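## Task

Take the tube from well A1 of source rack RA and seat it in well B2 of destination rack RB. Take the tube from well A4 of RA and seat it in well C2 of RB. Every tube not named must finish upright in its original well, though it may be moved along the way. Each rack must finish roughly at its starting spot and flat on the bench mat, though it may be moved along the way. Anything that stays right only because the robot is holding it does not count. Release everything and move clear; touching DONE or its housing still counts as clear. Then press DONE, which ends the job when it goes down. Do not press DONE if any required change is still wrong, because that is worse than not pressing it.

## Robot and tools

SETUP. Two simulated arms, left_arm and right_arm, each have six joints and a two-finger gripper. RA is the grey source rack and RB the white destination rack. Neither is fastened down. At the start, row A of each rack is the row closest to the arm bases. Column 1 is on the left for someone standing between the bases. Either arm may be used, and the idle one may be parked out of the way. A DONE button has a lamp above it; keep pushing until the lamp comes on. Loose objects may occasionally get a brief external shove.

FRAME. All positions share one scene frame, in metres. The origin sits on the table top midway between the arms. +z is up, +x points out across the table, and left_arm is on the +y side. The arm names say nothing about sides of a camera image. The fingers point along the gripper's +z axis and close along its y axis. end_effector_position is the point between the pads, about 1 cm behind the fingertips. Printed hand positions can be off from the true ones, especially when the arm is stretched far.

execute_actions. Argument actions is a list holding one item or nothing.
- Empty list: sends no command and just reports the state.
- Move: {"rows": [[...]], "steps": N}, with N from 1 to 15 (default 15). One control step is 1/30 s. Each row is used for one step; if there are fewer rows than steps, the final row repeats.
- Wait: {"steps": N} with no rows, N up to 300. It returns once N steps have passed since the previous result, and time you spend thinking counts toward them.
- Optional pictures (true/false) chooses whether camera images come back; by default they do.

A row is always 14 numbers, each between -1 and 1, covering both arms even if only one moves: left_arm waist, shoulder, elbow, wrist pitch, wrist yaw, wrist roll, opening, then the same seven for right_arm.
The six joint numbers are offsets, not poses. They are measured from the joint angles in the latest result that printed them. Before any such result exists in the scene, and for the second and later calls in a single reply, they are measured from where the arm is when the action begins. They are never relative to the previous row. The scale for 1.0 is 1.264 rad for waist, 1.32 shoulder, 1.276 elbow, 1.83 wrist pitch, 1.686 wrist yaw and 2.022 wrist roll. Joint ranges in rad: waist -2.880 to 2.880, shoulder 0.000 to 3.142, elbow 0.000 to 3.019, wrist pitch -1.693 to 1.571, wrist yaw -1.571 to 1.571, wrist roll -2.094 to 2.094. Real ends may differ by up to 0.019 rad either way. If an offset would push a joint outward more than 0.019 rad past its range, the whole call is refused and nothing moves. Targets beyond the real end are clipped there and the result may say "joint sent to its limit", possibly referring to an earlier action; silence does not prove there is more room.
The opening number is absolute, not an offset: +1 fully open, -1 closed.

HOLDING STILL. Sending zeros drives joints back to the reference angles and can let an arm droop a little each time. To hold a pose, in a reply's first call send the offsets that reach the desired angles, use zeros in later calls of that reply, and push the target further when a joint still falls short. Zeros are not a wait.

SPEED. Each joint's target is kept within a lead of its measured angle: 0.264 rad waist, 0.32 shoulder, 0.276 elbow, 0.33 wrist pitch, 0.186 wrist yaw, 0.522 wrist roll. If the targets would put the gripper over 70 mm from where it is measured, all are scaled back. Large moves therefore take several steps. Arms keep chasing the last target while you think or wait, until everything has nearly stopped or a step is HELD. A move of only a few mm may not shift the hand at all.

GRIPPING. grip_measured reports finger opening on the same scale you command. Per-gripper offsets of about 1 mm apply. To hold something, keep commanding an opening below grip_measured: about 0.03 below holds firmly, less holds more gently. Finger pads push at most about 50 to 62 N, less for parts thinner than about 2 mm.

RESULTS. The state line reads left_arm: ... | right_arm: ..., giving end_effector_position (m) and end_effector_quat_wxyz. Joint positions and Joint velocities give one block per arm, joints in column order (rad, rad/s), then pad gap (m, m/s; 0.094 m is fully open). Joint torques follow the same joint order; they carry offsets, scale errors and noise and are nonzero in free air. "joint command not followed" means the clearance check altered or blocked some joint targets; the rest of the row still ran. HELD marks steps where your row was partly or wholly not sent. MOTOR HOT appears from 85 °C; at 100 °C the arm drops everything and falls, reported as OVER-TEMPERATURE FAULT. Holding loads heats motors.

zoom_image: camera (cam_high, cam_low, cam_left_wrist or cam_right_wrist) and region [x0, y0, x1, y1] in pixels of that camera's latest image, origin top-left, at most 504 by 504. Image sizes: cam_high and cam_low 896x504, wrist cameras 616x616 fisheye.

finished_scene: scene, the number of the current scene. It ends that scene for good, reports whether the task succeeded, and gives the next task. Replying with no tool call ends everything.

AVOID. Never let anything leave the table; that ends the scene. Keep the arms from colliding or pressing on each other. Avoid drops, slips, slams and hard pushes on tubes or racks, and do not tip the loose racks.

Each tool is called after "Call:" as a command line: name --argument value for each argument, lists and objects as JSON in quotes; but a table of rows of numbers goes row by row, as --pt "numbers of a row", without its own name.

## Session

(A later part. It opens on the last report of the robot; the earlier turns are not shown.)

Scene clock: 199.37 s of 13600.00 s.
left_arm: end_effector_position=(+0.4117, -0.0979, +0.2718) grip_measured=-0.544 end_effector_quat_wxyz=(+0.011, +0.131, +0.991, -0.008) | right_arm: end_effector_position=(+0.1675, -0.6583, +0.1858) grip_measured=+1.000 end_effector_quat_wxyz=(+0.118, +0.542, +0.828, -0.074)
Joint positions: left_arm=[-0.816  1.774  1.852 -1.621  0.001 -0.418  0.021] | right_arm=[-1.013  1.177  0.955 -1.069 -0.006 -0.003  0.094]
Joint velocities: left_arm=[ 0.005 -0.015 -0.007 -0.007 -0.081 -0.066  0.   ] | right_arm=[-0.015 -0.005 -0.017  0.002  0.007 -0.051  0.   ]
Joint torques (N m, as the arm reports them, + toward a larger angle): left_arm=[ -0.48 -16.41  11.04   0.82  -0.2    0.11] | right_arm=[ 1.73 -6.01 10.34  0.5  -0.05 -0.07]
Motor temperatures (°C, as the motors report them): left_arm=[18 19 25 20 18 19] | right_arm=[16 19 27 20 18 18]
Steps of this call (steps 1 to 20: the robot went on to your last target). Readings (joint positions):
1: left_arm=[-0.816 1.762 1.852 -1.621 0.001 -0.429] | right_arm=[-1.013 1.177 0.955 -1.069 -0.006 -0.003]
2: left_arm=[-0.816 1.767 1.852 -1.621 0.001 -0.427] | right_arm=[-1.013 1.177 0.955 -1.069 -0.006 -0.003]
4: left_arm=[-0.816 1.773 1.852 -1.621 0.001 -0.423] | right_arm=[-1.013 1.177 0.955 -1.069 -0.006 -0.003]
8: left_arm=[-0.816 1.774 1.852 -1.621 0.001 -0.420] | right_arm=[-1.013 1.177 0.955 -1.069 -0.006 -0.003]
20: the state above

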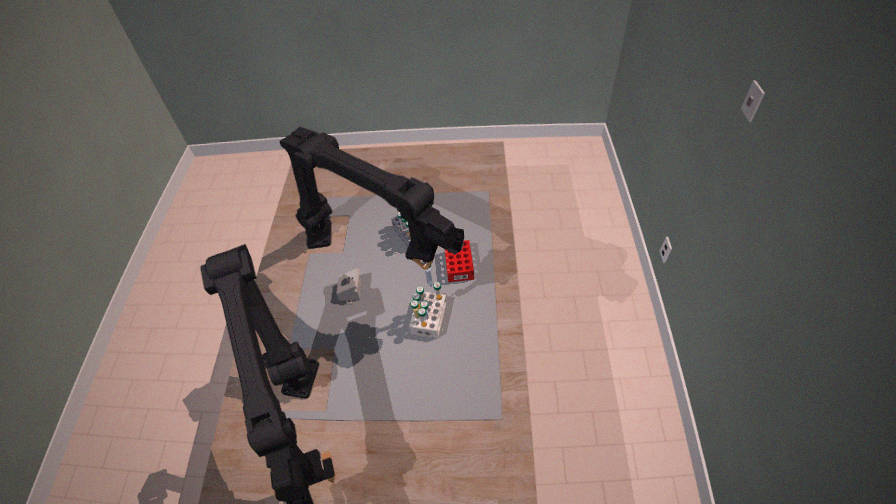

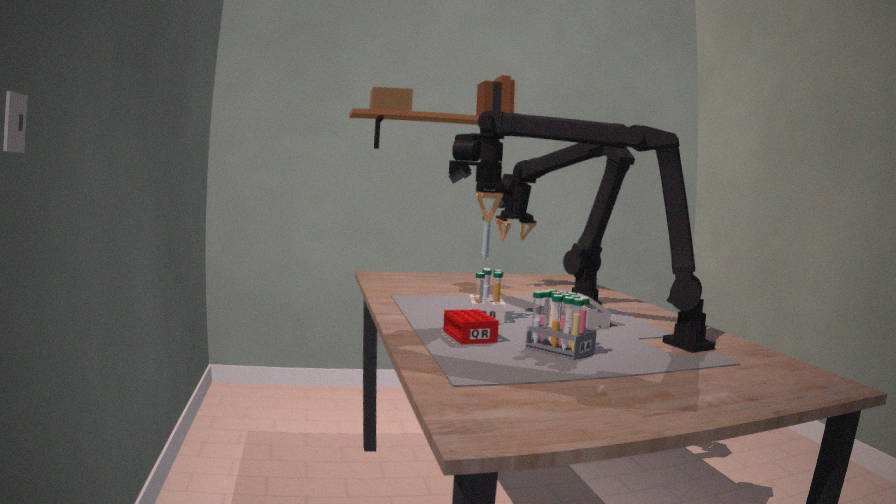

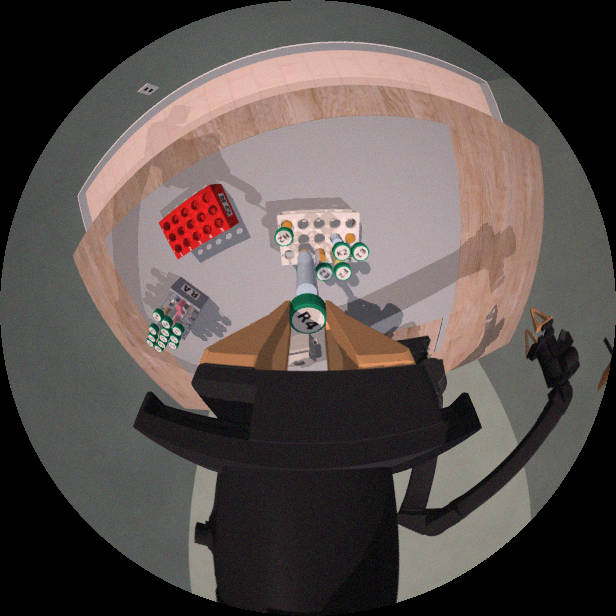

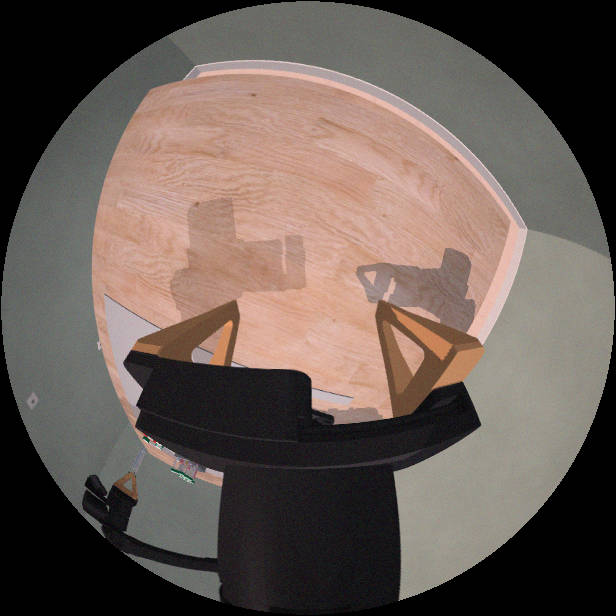

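Call:
execute_actions --actions '[{"rows":[[0,0.005,-0.01,0,0,0,-0.58,0,0,0.02,0,0,0,1],[0,0.01,-0.02,0,0,0,-0.58,0,0,0.02,0,0,0,1],[0,0.015,-0.03,0.012,0,0,-0.58,0,0,0.02,0,0,0,1],[0,0.015,-0.045,0.024,0,0,-0.58,0,0,0.02,0,0,0,1],[0,0.015,-0.06,0.036,0,0,-0.58,0,0,0.02,0,0,0,1],[0,0.015,-0.07,0.048,0,0,-0.58,0,0,0.02,0,0,0,1],[0,0.015,-0.085,0.06,0,0,-0.58,0,0,0.02,0,0,0,1],[0,0.015,-0.095,0.072,0,0,-0.58,0,0,0.02,0,0,0,1],[0,0.015,-0.11,0.088,0,0,-0.58,0,0,0.02,0,0,0,1]]}]' --pictures false

Call:
execute_actions --actions '[{"steps":15}]'

Call:
zoom_image --camera "cam_left_wrist" --region '[230,190,390,350]'

Call:
zoom_image --camera "cam_low" --region '[440,220,540,320]'

Scene clock: 215.33 s of 13600.00 s.
left_arm: end_effector_position=(+0.4109, -0.0972, +0.2009) grip_measured=-0.544 end_effector_quat_wxyz=(-0.005, +0.131, +0.991, +0.002) | right_arm: end_effector_position=(+0.1675, -0.6583, +0.1858) grip_measured=+1.000 end_effector_quat_wxyz=(+0.118, +0.542, +0.828, -0.074)
Joint positions: left_arm=[-0.816  1.799  1.701 -1.484  0.001 -0.418  0.021] | right_arm=[-1.013  1.177  0.955 -1.069 -0.006 -0.003  0.094]
Joint velocities: left_arm=[-0.005  0.034 -0.007  0.051  0.022 -0.037 -0.   ] | right_arm=[-0.015 -0.005 -0.007 -0.007 -0.007  0.051  0.   ]
Joint torques (N m, as the arm reports them, + toward a larger angle): left_arm=[  0.4  -16.84   8.85   1.23  -0.17   0.02] | right_arm=[ 1.82 -5.49 10.41  0.73 -0.03 -0.09]
Motor temperatures (°C, as the motors report them): left_arm=[18 19 24 20 18 19] | right_arm=[16 19 27 20 18 18]
Steps of this call (steps 1 to 15: the robot went on to your last target; steps 16 to 90: nothing new was sent; then 12.47 s passed at rest; steps 91 to 105: all 15 steps of this action). Readings (joint positions):
91: left_arm=[-0.816 1.774 1.850 -1.621 0.001 -0.418] | right_arm=[-1.013 1.177 0.955 -1.069 -0.006 -0.003]
92: left_arm=[-0.816 1.774 1.845 -1.621 0.001 -0.418] | right_arm=[-1.013 1.177 0.955 -1.069 -0.006 -0.003]
94: left_arm=[-0.816 1.774 1.825 -1.615 0.001 -0.418] | right_arm=[-1.013 1.177 0.955 -1.069 -0.006 -0.003]
98: left_arm=[-0.816 1.776 1.754 -1.550 0.001 -0.418] | right_arm=[-1.013 1.177 0.955 -1.069 -0.006 -0.003]
105: the state above

Scene clock: 215.83 s of 13600.00 s.
left_arm: end_effector_position=(+0.4114, -0.0976, +0.2005) grip_measured=-0.544 end_effector_quat_wxyz=(-0.004, +0.131, +0.991, +0.002) | right_arm: end_effector_position=(+0.1675, -0.6583, +0.1858) grip_measured=+1.000 end_effector_quat_wxyz=(+0.118, +0.542, +0.828, -0.074)
Joint positions: left_arm=[-0.816  1.8    1.701 -1.481  0.001 -0.418  0.021] | right_arm=[-1.013  1.177  0.955 -1.069 -0.006 -0.003  0.094]
Joint velocities: left_arm=[-0.005 -0.005 -0.022 -0.007 -0.037 -0.022  0.001] | right_arm=[ 0.005  0.005  0.012 -0.022 -0.022 -0.022  0.   ]
Joint torques (N m, as the arm reports them, + toward a larger angle): left_arm=[ -0.18 -16.79   8.87   1.32  -0.2    0.02] | right_arm=[ 2.23 -7.26 10.37  0.44 -0.06 -0.07]
Motor temperatures (°C, as the motors report them): left_arm=[18 19 24 20 18 19] | right_arm=[16 19 27 20 18 18]
Steps of this call (steps 1 to 15: the robot went on to your last target). Readings (joint positions):
1: left_arm=[-0.816 1.800 1.701 -1.482 0.001 -0.418] | right_arm=[-1.013 1.177 0.955 -1.069 -0.006 -0.003]
2: left_arm=[-0.816 1.800 1.701 -1.481 0.001 -0.418] | right_arm=[-1.013 1.177 0.955 -1.069 -0.006 -0.003]
4: left_arm=[-0.816 1.800 1.701 -1.481 0.001 -0.418] | right_arm=[-1.013 1.177 0.955 -1.069 -0.006 -0.003]
8: left_arm=[-0.816 1.800 1.701 -1.481 0.001 -0.418] | right_arm=[-1.013 1.177 0.955 -1.069 -0.006 -0.003]
15: the state above
All arms were judged still, so your last target was given up. Only a new action makes them travel on or press farther. Fingers that are still opening or closing keep moving.

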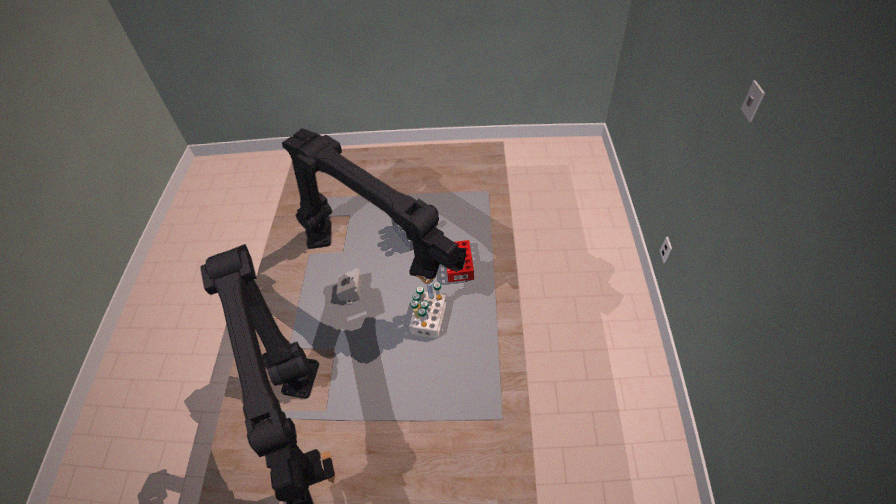

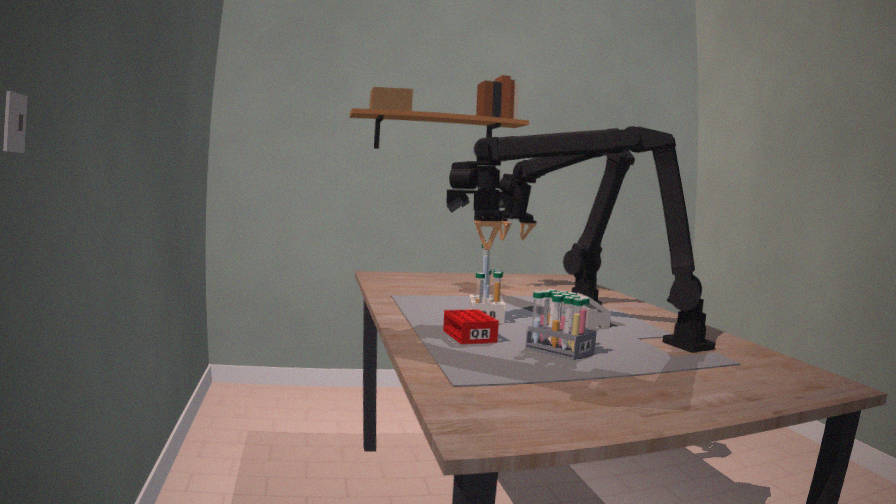

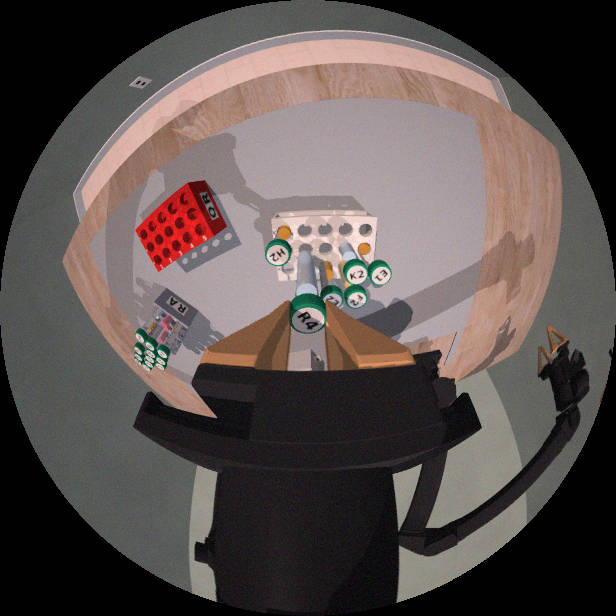

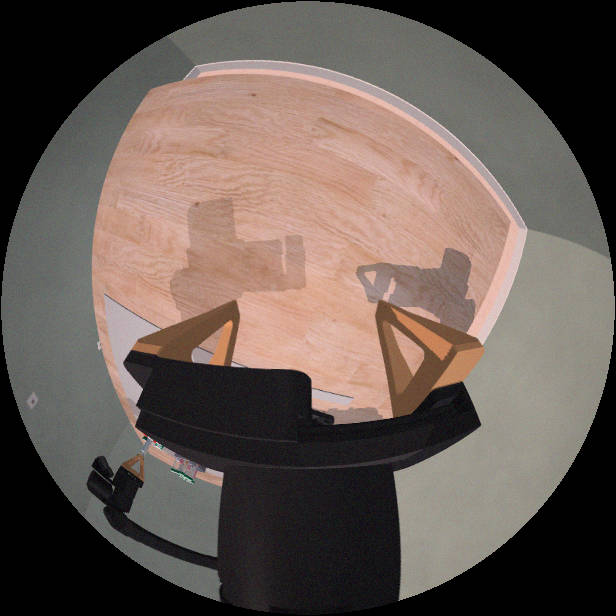

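Region (230, 190, 390, 350) of cam_left_wrist's 616x616 image, scaled by 3.150, with more detail than that image has.

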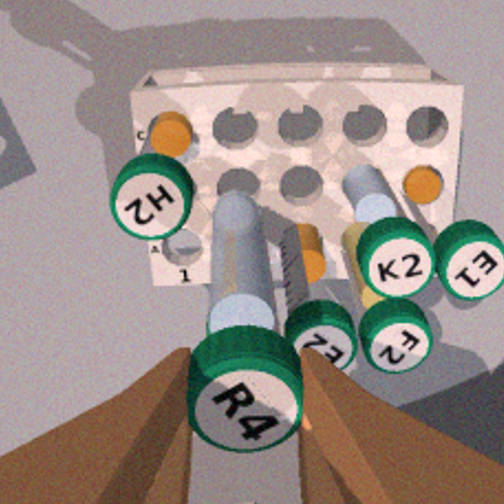

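Region (440, 220, 540, 320) of cam_low's 896x504 image, scaled by 5.040, with more detail than that image has.

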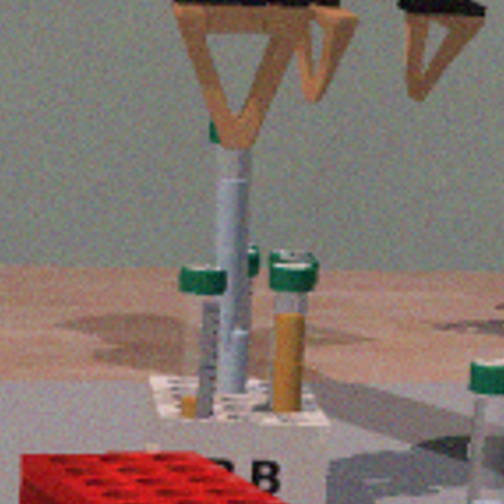

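Call:
execute_actions --actions '[{"rows":[[0,0.003,-0.022,0.03,0,0,-0.58,0,0,0.02,0,0,0,1]]}]'

Call:
zoom_image --camera "cam_left_wrist" --region '[230,190,390,350]'

Call:
zoom_image --camera "cam_low" --region '[440,220,540,320]'

Scene clock: 224.23 s of 13600.00 s.
left_arm: end_effector_position=(+0.4098, -0.0963, +0.1867) grip_measured=-0.544 end_effector_quat_wxyz=(-0.005, +0.131, +0.991, +0.002) | right_arm: end_effector_position=(+0.1675, -0.6583, +0.1858) grip_measured=+1.000 end_effector_quat_wxyz=(+0.118, +0.542, +0.828, -0.074)
Joint positions: left_arm=[-0.816  1.8    1.665 -1.447  0.001 -0.418  0.021] | right_arm=[-1.013  1.177  0.955 -1.069 -0.006 -0.003  0.094]
Joint velocities: left_arm=[-0.005 -0.005 -0.017  0.017 -0.037  0.022 -0.001] | right_arm=[-0.005  0.015 -0.002 -0.012  0.037 -0.022  0.   ]
Joint torques (N m, as the arm reports them, + toward a larger angle): left_arm=[  0.01 -16.21   8.59   1.22  -0.21   0.03] | right_arm=[ 1.83 -7.03 10.53  0.72 -0.03 -0.11]
Motor temperatures (°C, as the motors report them): left_arm=[18 19 24 20 18 19] | right_arm=[16 19 27 20 18 18]
Steps of this call (steps 1 to 90: nothing new was sent; then 4.90 s passed at rest; steps 91 to 105: all 15 steps of this action). Readings (joint positions):
91: left_arm=[-0.816 1.800 1.696 -1.473 0.001 -0.418] | right_arm=[-1.013 1.177 0.955 -1.069 -0.006 -0.003]
92: left_arm=[-0.816 1.799 1.690 -1.463 0.001 -0.418] | right_arm=[-1.013 1.177 0.955 -1.069 -0.006 -0.003]
94: left_arm=[-0.816 1.800 1.676 -1.450 0.001 -0.418] | right_arm=[-1.013 1.177 0.955 -1.069 -0.006 -0.003]
98: left_arm=[-0.816 1.800 1.665 -1.449 0.001 -0.418] | right_arm=[-1.013 1.177 0.955 -1.069 -0.006 -0.003]
105: the state above

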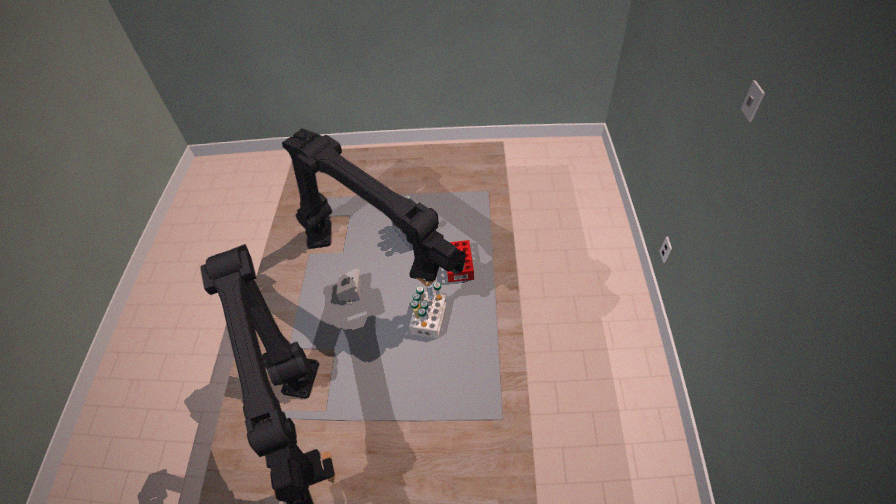

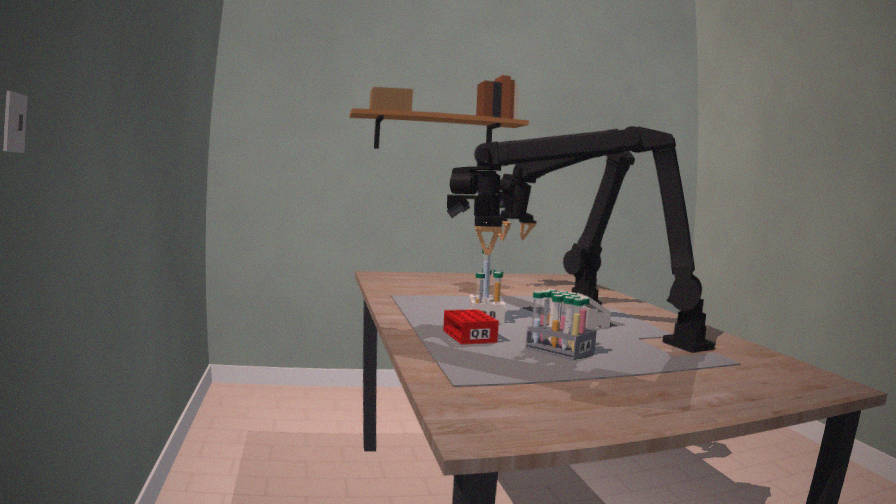

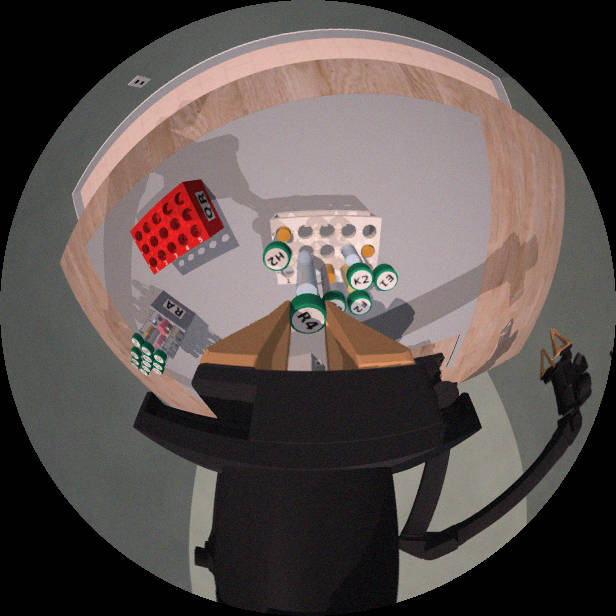

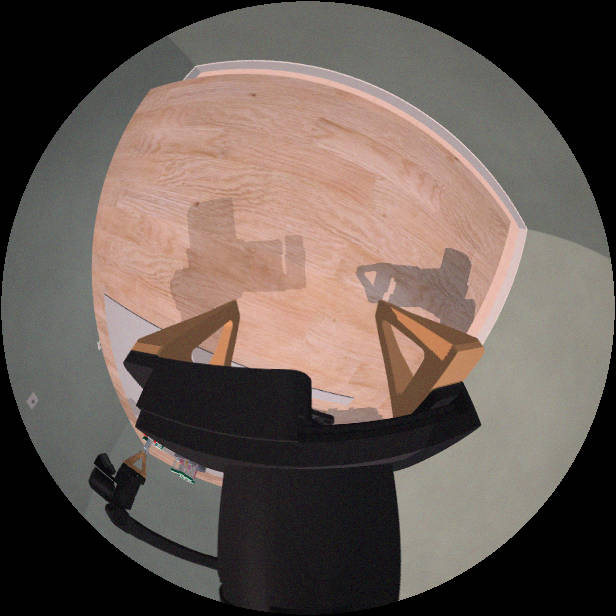

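Region (230, 190, 390, 350) of cam_left_wrist's 616x616 image, scaled by 3.150, with more detail than that image has.

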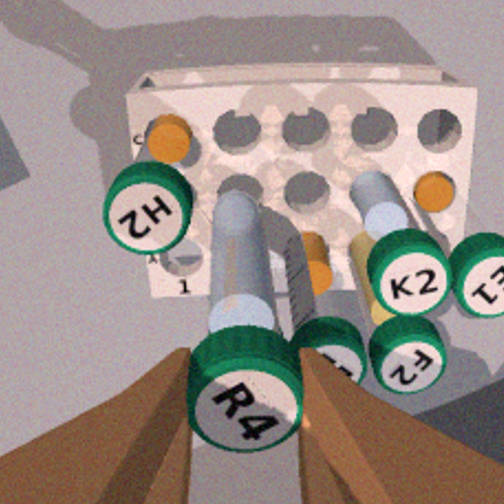

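Region (440, 220, 540, 320) of cam_low's 896x504 image, scaled by 5.040, with more detail than that image has.

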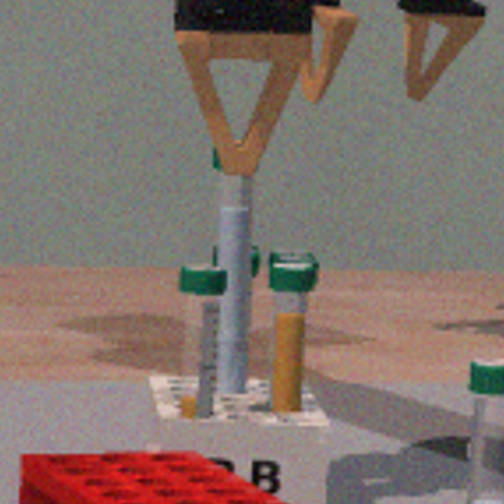

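Call:
execute_actions --actions '[{"rows":[[0,0.014,0,0.035,0,0,-0.58,0,0,0.02,0,0,0,1],[0,0.014,0,0.035,0,0,-0.58,0,0,0.02,0,0,0,1],[0,0.014,0,0.035,0,0,-0.58,0,0,0.02,0,0,0,1],[0,0.014,0,0.035,0,0,-0.58,0,0,0.02,0,0,0,1],[0,0.014,-0.016,0.035,0,0,-0.58,0,0,0.02,0,0,0,1]]}]'

Call:
zoom_image --camera "cam_left_wrist" --region '[230,190,390,350]'

Scene clock: 231.73 s of 13600.00 s.
left_arm: end_effector_position=(+0.4126, -0.0986, +0.1718) grip_measured=-0.544 end_effector_quat_wxyz=(-0.001, +0.131, +0.991, +0.000) | right_arm: end_effector_position=(+0.1675, -0.6583, +0.1858) grip_measured=+1.000 end_effector_quat_wxyz=(+0.118, +0.542, +0.828, -0.074)
Joint positions: left_arm=[-0.816  1.81   1.64  -1.403  0.001 -0.418  0.021] | right_arm=[-1.013  1.177  0.955 -1.069 -0.006 -0.003  0.094]
Joint velocities: left_arm=[ 0.005 -0.005 -0.017 -0.002  0.037  0.037  0.001] | right_arm=[ 0.005 -0.015 -0.012  0.002 -0.051  0.007  0.   ]
Joint torques (N m, as the arm reports them, + toward a larger angle): left_arm=[  0.03 -15.83   8.42   1.12  -0.18   0.03] | right_arm=[ 2.11 -6.47 10.71  0.55 -0.06 -0.08]
Motor temperatures (°C, as the motors report them): left_arm=[18 19 23 20 18 19] | right_arm=[16 19 27 20 18 18]
Steps of this call (steps 1 to 15: the robot went on to your last target; steps 16 to 90: nothing new was sent; then 4.00 s passed at rest; steps 91 to 105: all 15 steps of this action). Readings (joint positions):
91: left_arm=[-0.816 1.800 1.664 -1.440 0.001 -0.418] | right_arm=[-1.013 1.177 0.955 -1.069 -0.006 -0.003]
92: left_arm=[-0.816 1.800 1.664 -1.427 0.001 -0.418] | right_arm=[-1.013 1.177 0.955 -1.069 -0.006 -0.003]
94: left_arm=[-0.816 1.802 1.663 -1.411 0.001 -0.418] | right_arm=[-1.013 1.177 0.955 -1.069 -0.006 -0.003]
98: left_arm=[-0.816 1.804 1.647 -1.403 0.001 -0.418] | right_arm=[-1.013 1.177 0.955 -1.069 -0.006 -0.003]
105: the state above

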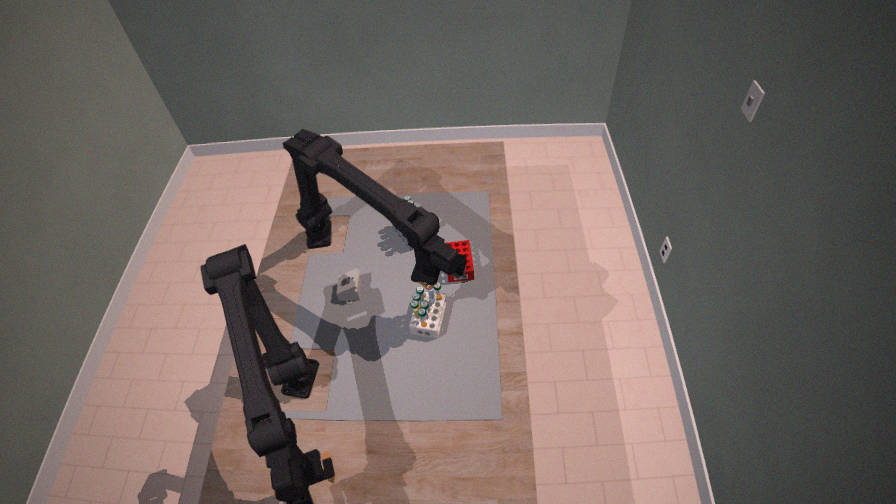

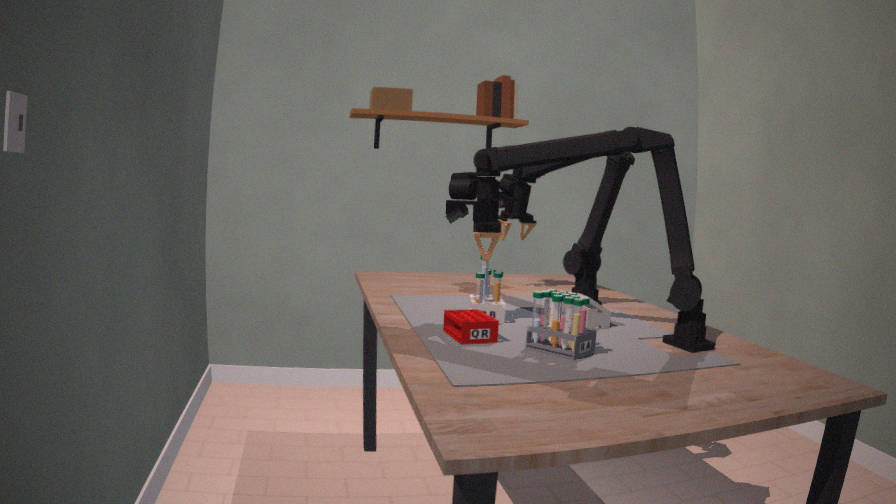

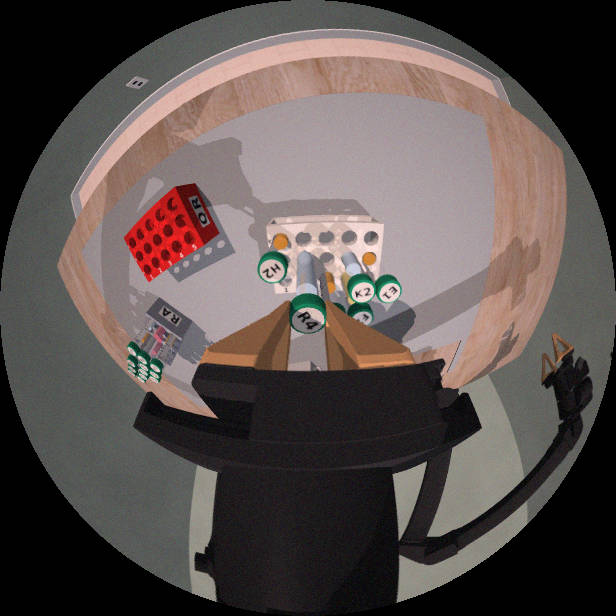

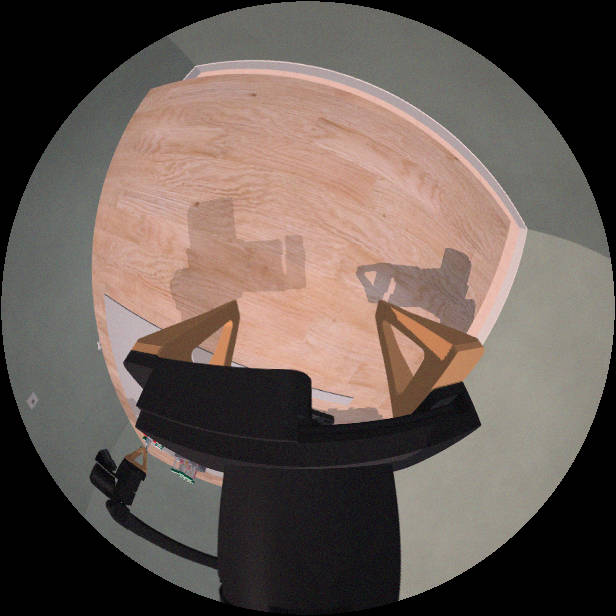

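Region (230, 190, 390, 350) of cam_left_wrist's 616x616 image, scaled by 3.150, with more detail than that image has.

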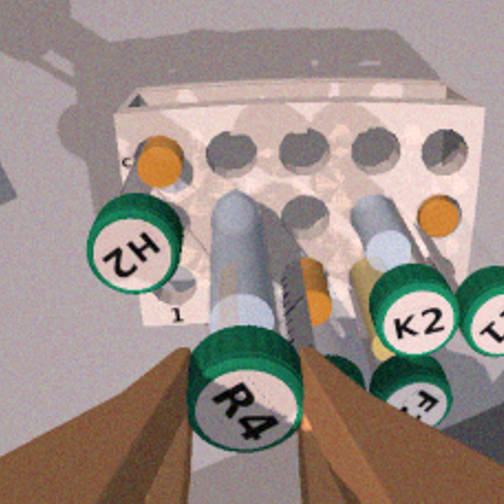

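Call:
execute_actions --actions '[{"rows":[[0,0.004,-0.008,0.006,0,0,-0.58,0,0,0.02,0,0,0,1],[0,0.006,-0.014,0.012,0,0,-0.58,0,0,0.02,0,0,0,1],[0,0.008,-0.02,0.018,0,0,-0.58,0,0,0.02,0,0,0,1],[0,0.01,-0.026,0.024,0,0,-0.58,0,0,0.02,0,0,0,1],[0,0.012,-0.032,0.03,0,0,-0.58,0,0,0.02,0,0,0,1],[0,0.014,-0.038,0.036,0,0,-0.58,0,0,0.02,0,0,0,1],[0,0.016,-0.044,0.044,0,0,-0.58,0,0,0.02,0,0,0,1],[0,0.018,-0.05,0.052,0,0,-0.58,0,0,0.02,0,0,0,1],[0,0.019,-0.056,0.058,0,0,-0.58,0,0,0.02,0,0,0,1]]}]'

Call:
zoom_image --camera "cam_low" --region '[440,220,540,320]'

Scene clock: 242.87 s of 13600.00 s.
left_arm: end_effector_position=(+0.4150, -0.0992, +0.1690) grip_measured=-0.544 end_effector_quat_wxyz=(+0.020, +0.130, +0.991, -0.009) | right_arm: end_effector_position=(+0.1675, -0.6583, +0.1858) grip_measured=+1.000 end_effector_quat_wxyz=(+0.118, +0.542, +0.828, -0.074)
Joint positions: left_arm=[-0.816  1.788  1.601 -1.341 -0.005 -0.418  0.021] | right_arm=[-1.013  1.177  0.955 -1.069 -0.006 -0.003  0.094]
Joint velocities: left_arm=[-0.005 -0.015 -0.002  0.017  0.037 -0.007 -0.001] | right_arm=[ 0.005 -0.005 -0.002 -0.002 -0.007  0.066  0.   ]
Joint torques (N m, as the arm reports them, + toward a larger angle): left_arm=[ -0.35 -12.93   5.57   2.18   0.03   0.03] | right_arm=[ 2.32 -6.12 10.39  0.61 -0.03 -0.16]
Motor temperatures (°C, as the motors report them): left_arm=[18 19 23 20 18 19] | right_arm=[16 19 28 20 18 18]
Steps of this call (steps 1 to 15: the robot went on to your last target; steps 16 to 90: nothing new was sent; then 7.63 s passed at rest; steps 91 to 105: all 15 steps of this action). Readings (joint positions):
91: left_arm=[-0.816 1.810 1.638 -1.403 0.001 -0.418] | right_arm=[-1.013 1.177 0.955 -1.069 -0.006 -0.003]
92: left_arm=[-0.816 1.810 1.636 -1.402 0.001 -0.418] | right_arm=[-1.013 1.177 0.955 -1.069 -0.006 -0.003]
94: left_arm=[-0.816 1.810 1.634 -1.395 0.001 -0.418] | right_arm=[-1.013 1.177 0.955 -1.069 -0.006 -0.003]
98: left_arm=[-0.816 1.800 1.618 -1.364 -0.003 -0.418] | right_arm=[-1.013 1.177 0.955 -1.069 -0.006 -0.003]
105: the state above

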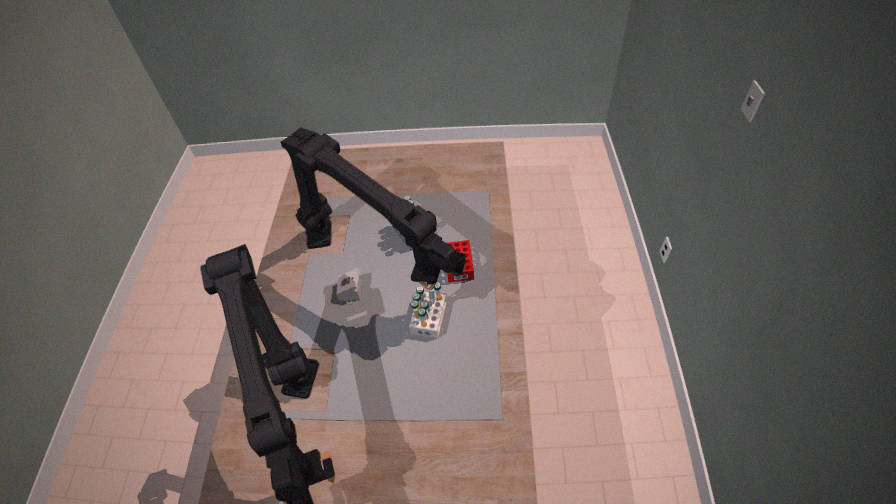

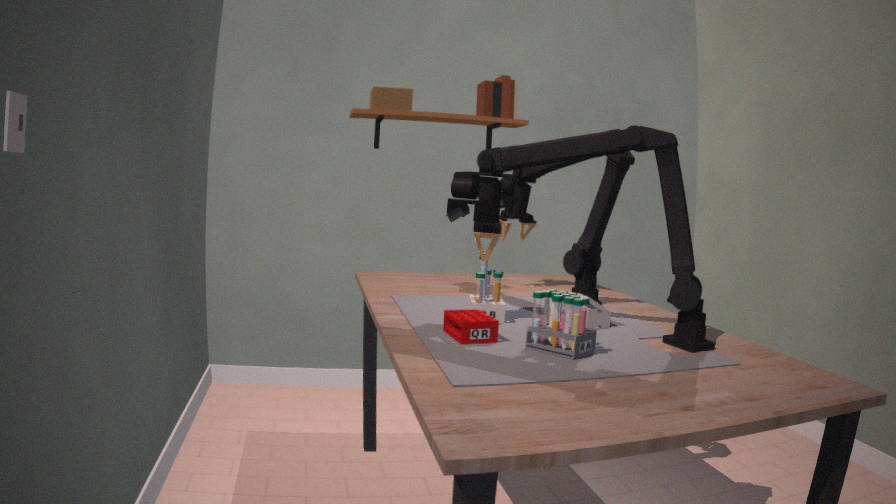

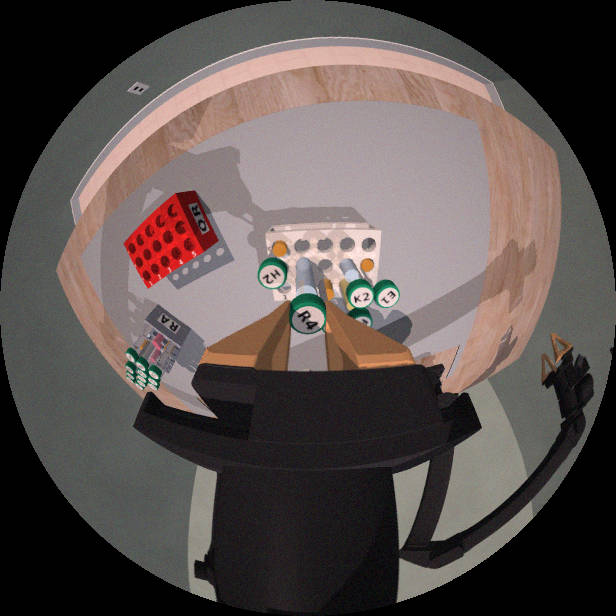

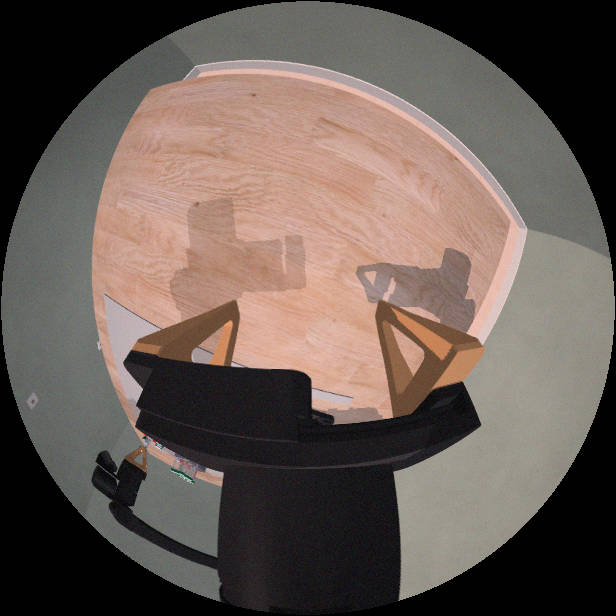

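Region (440, 220, 540, 320) of cam_low's 896x504 image, scaled by 5.040, with more detail than that image has.

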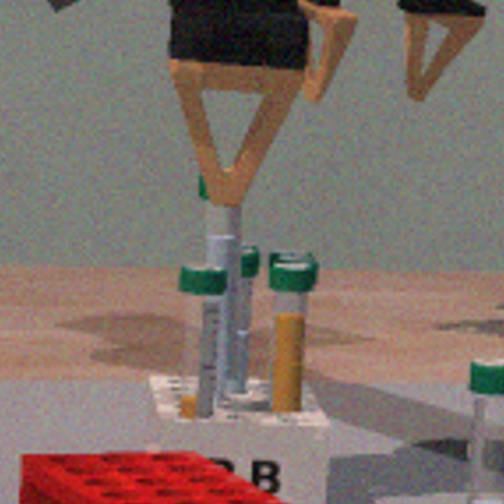

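Call:
execute_actions --actions '[{"rows":[[0,0,0.05,-0.04,0.004,0,-0.58,0,0,0.02,0,0,0,1]]}]'

Call:
zoom_image --camera "cam_low" --region '[440,220,540,320]'

Call:
zoom_image --camera "cam_left_wrist" --region '[230,190,390,350]'

Scene clock: 250.47 s of 13600.00 s.
left_arm: end_effector_position=(+0.4058, -0.0926, +0.1721) grip_measured=-0.544 end_effector_quat_wxyz=(-0.001, +0.131, +0.991, +0.001) | right_arm: end_effector_position=(+0.1675, -0.6583, +0.1858) grip_measured=+1.000 end_effector_quat_wxyz=(+0.118, +0.542, +0.828, -0.074)
Joint positions: left_arm=[-0.816  1.787  1.608 -1.396 -0.001 -0.418  0.021] | right_arm=[-1.013  1.177  0.955 -1.069 -0.006 -0.003  0.094]
Joint velocities: left_arm=[-0.005 -0.015  0.002 -0.012  0.051  0.022 -0.   ] | right_arm=[ 0.015  0.015  0.012  0.022  0.007 -0.051  0.   ]
Joint torques (N m, as the arm reports them, + toward a larger angle): left_arm=[ -0.46 -16.18  12.22  -0.21  -0.06  -0.02] | right_arm=[ 1.69 -6.2  10.68  0.47 -0.06 -0.09]
Motor temperatures (°C, as the motors report them): left_arm=[18 19 23 20 18 19] | right_arm=[16 19 28 20 18 18]
Steps of this call (steps 1 to 15: the robot went on to your last target; steps 16 to 90: nothing new was sent; then 4.10 s passed at rest; steps 91 to 105: all 15 steps of this action). Readings (joint positions):
91: left_arm=[-0.816 1.787 1.607 -1.354 -0.004 -0.418] | right_arm=[-1.013 1.177 0.955 -1.069 -0.006 -0.003]
92: left_arm=[-0.816 1.787 1.608 -1.370 -0.002 -0.418] | right_arm=[-1.013 1.177 0.955 -1.069 -0.006 -0.003]
94: left_arm=[-0.816 1.787 1.608 -1.388 -0.001 -0.418] | right_arm=[-1.013 1.177 0.955 -1.069 -0.006 -0.003]
98: left_arm=[-0.816 1.787 1.608 -1.395 -0.001 -0.418] | right_arm=[-1.013 1.177 0.955 -1.069 -0.006 -0.003]
105: the state above

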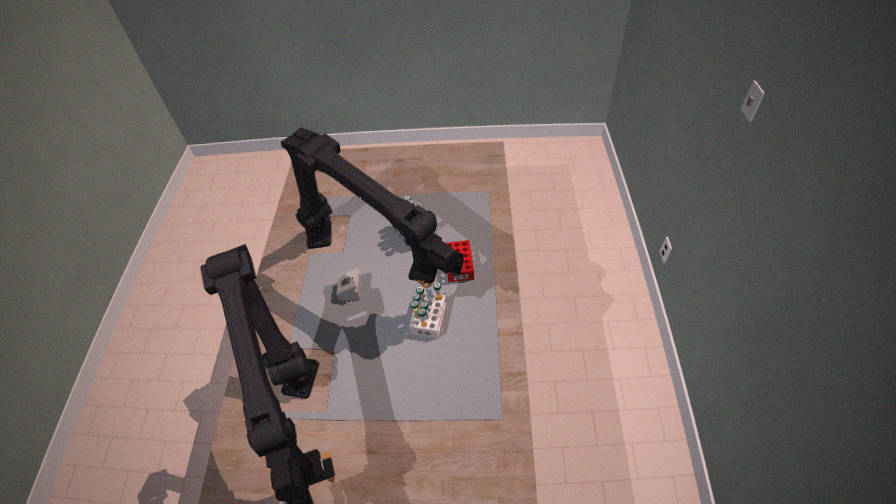

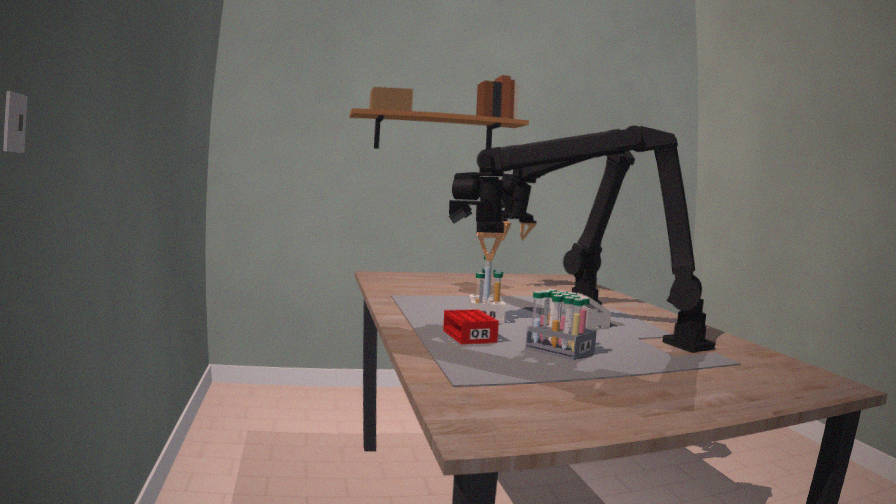

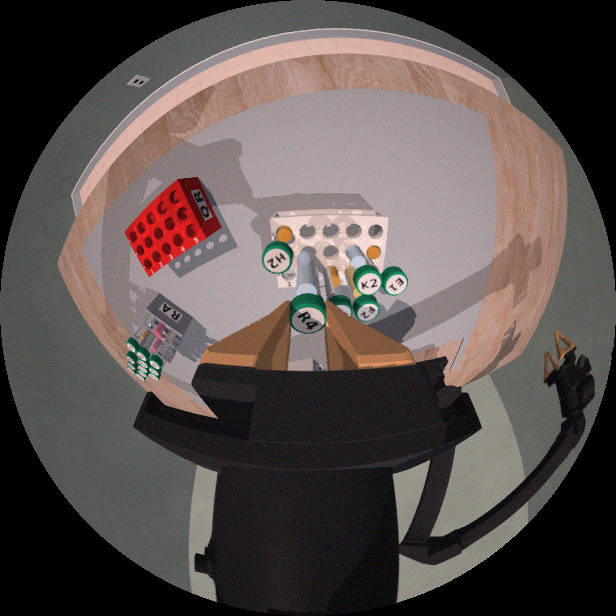

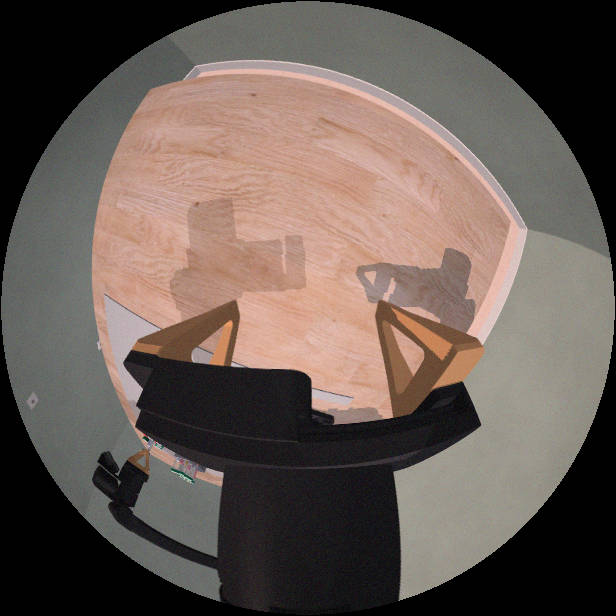

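Region (440, 220, 540, 320) of cam_low's 896x504 image, scaled by 5.040, with more detail than that image has.

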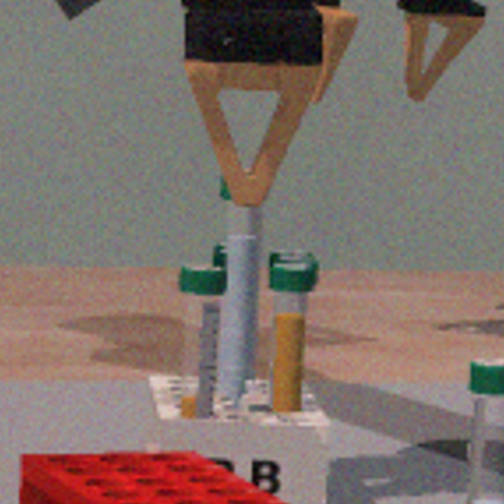

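Region (230, 190, 390, 350) of cam_left_wrist's 616x616 image, scaled by 3.150, with more detail than that image has.

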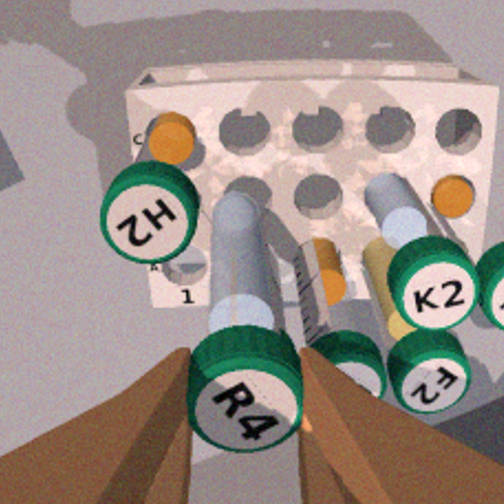

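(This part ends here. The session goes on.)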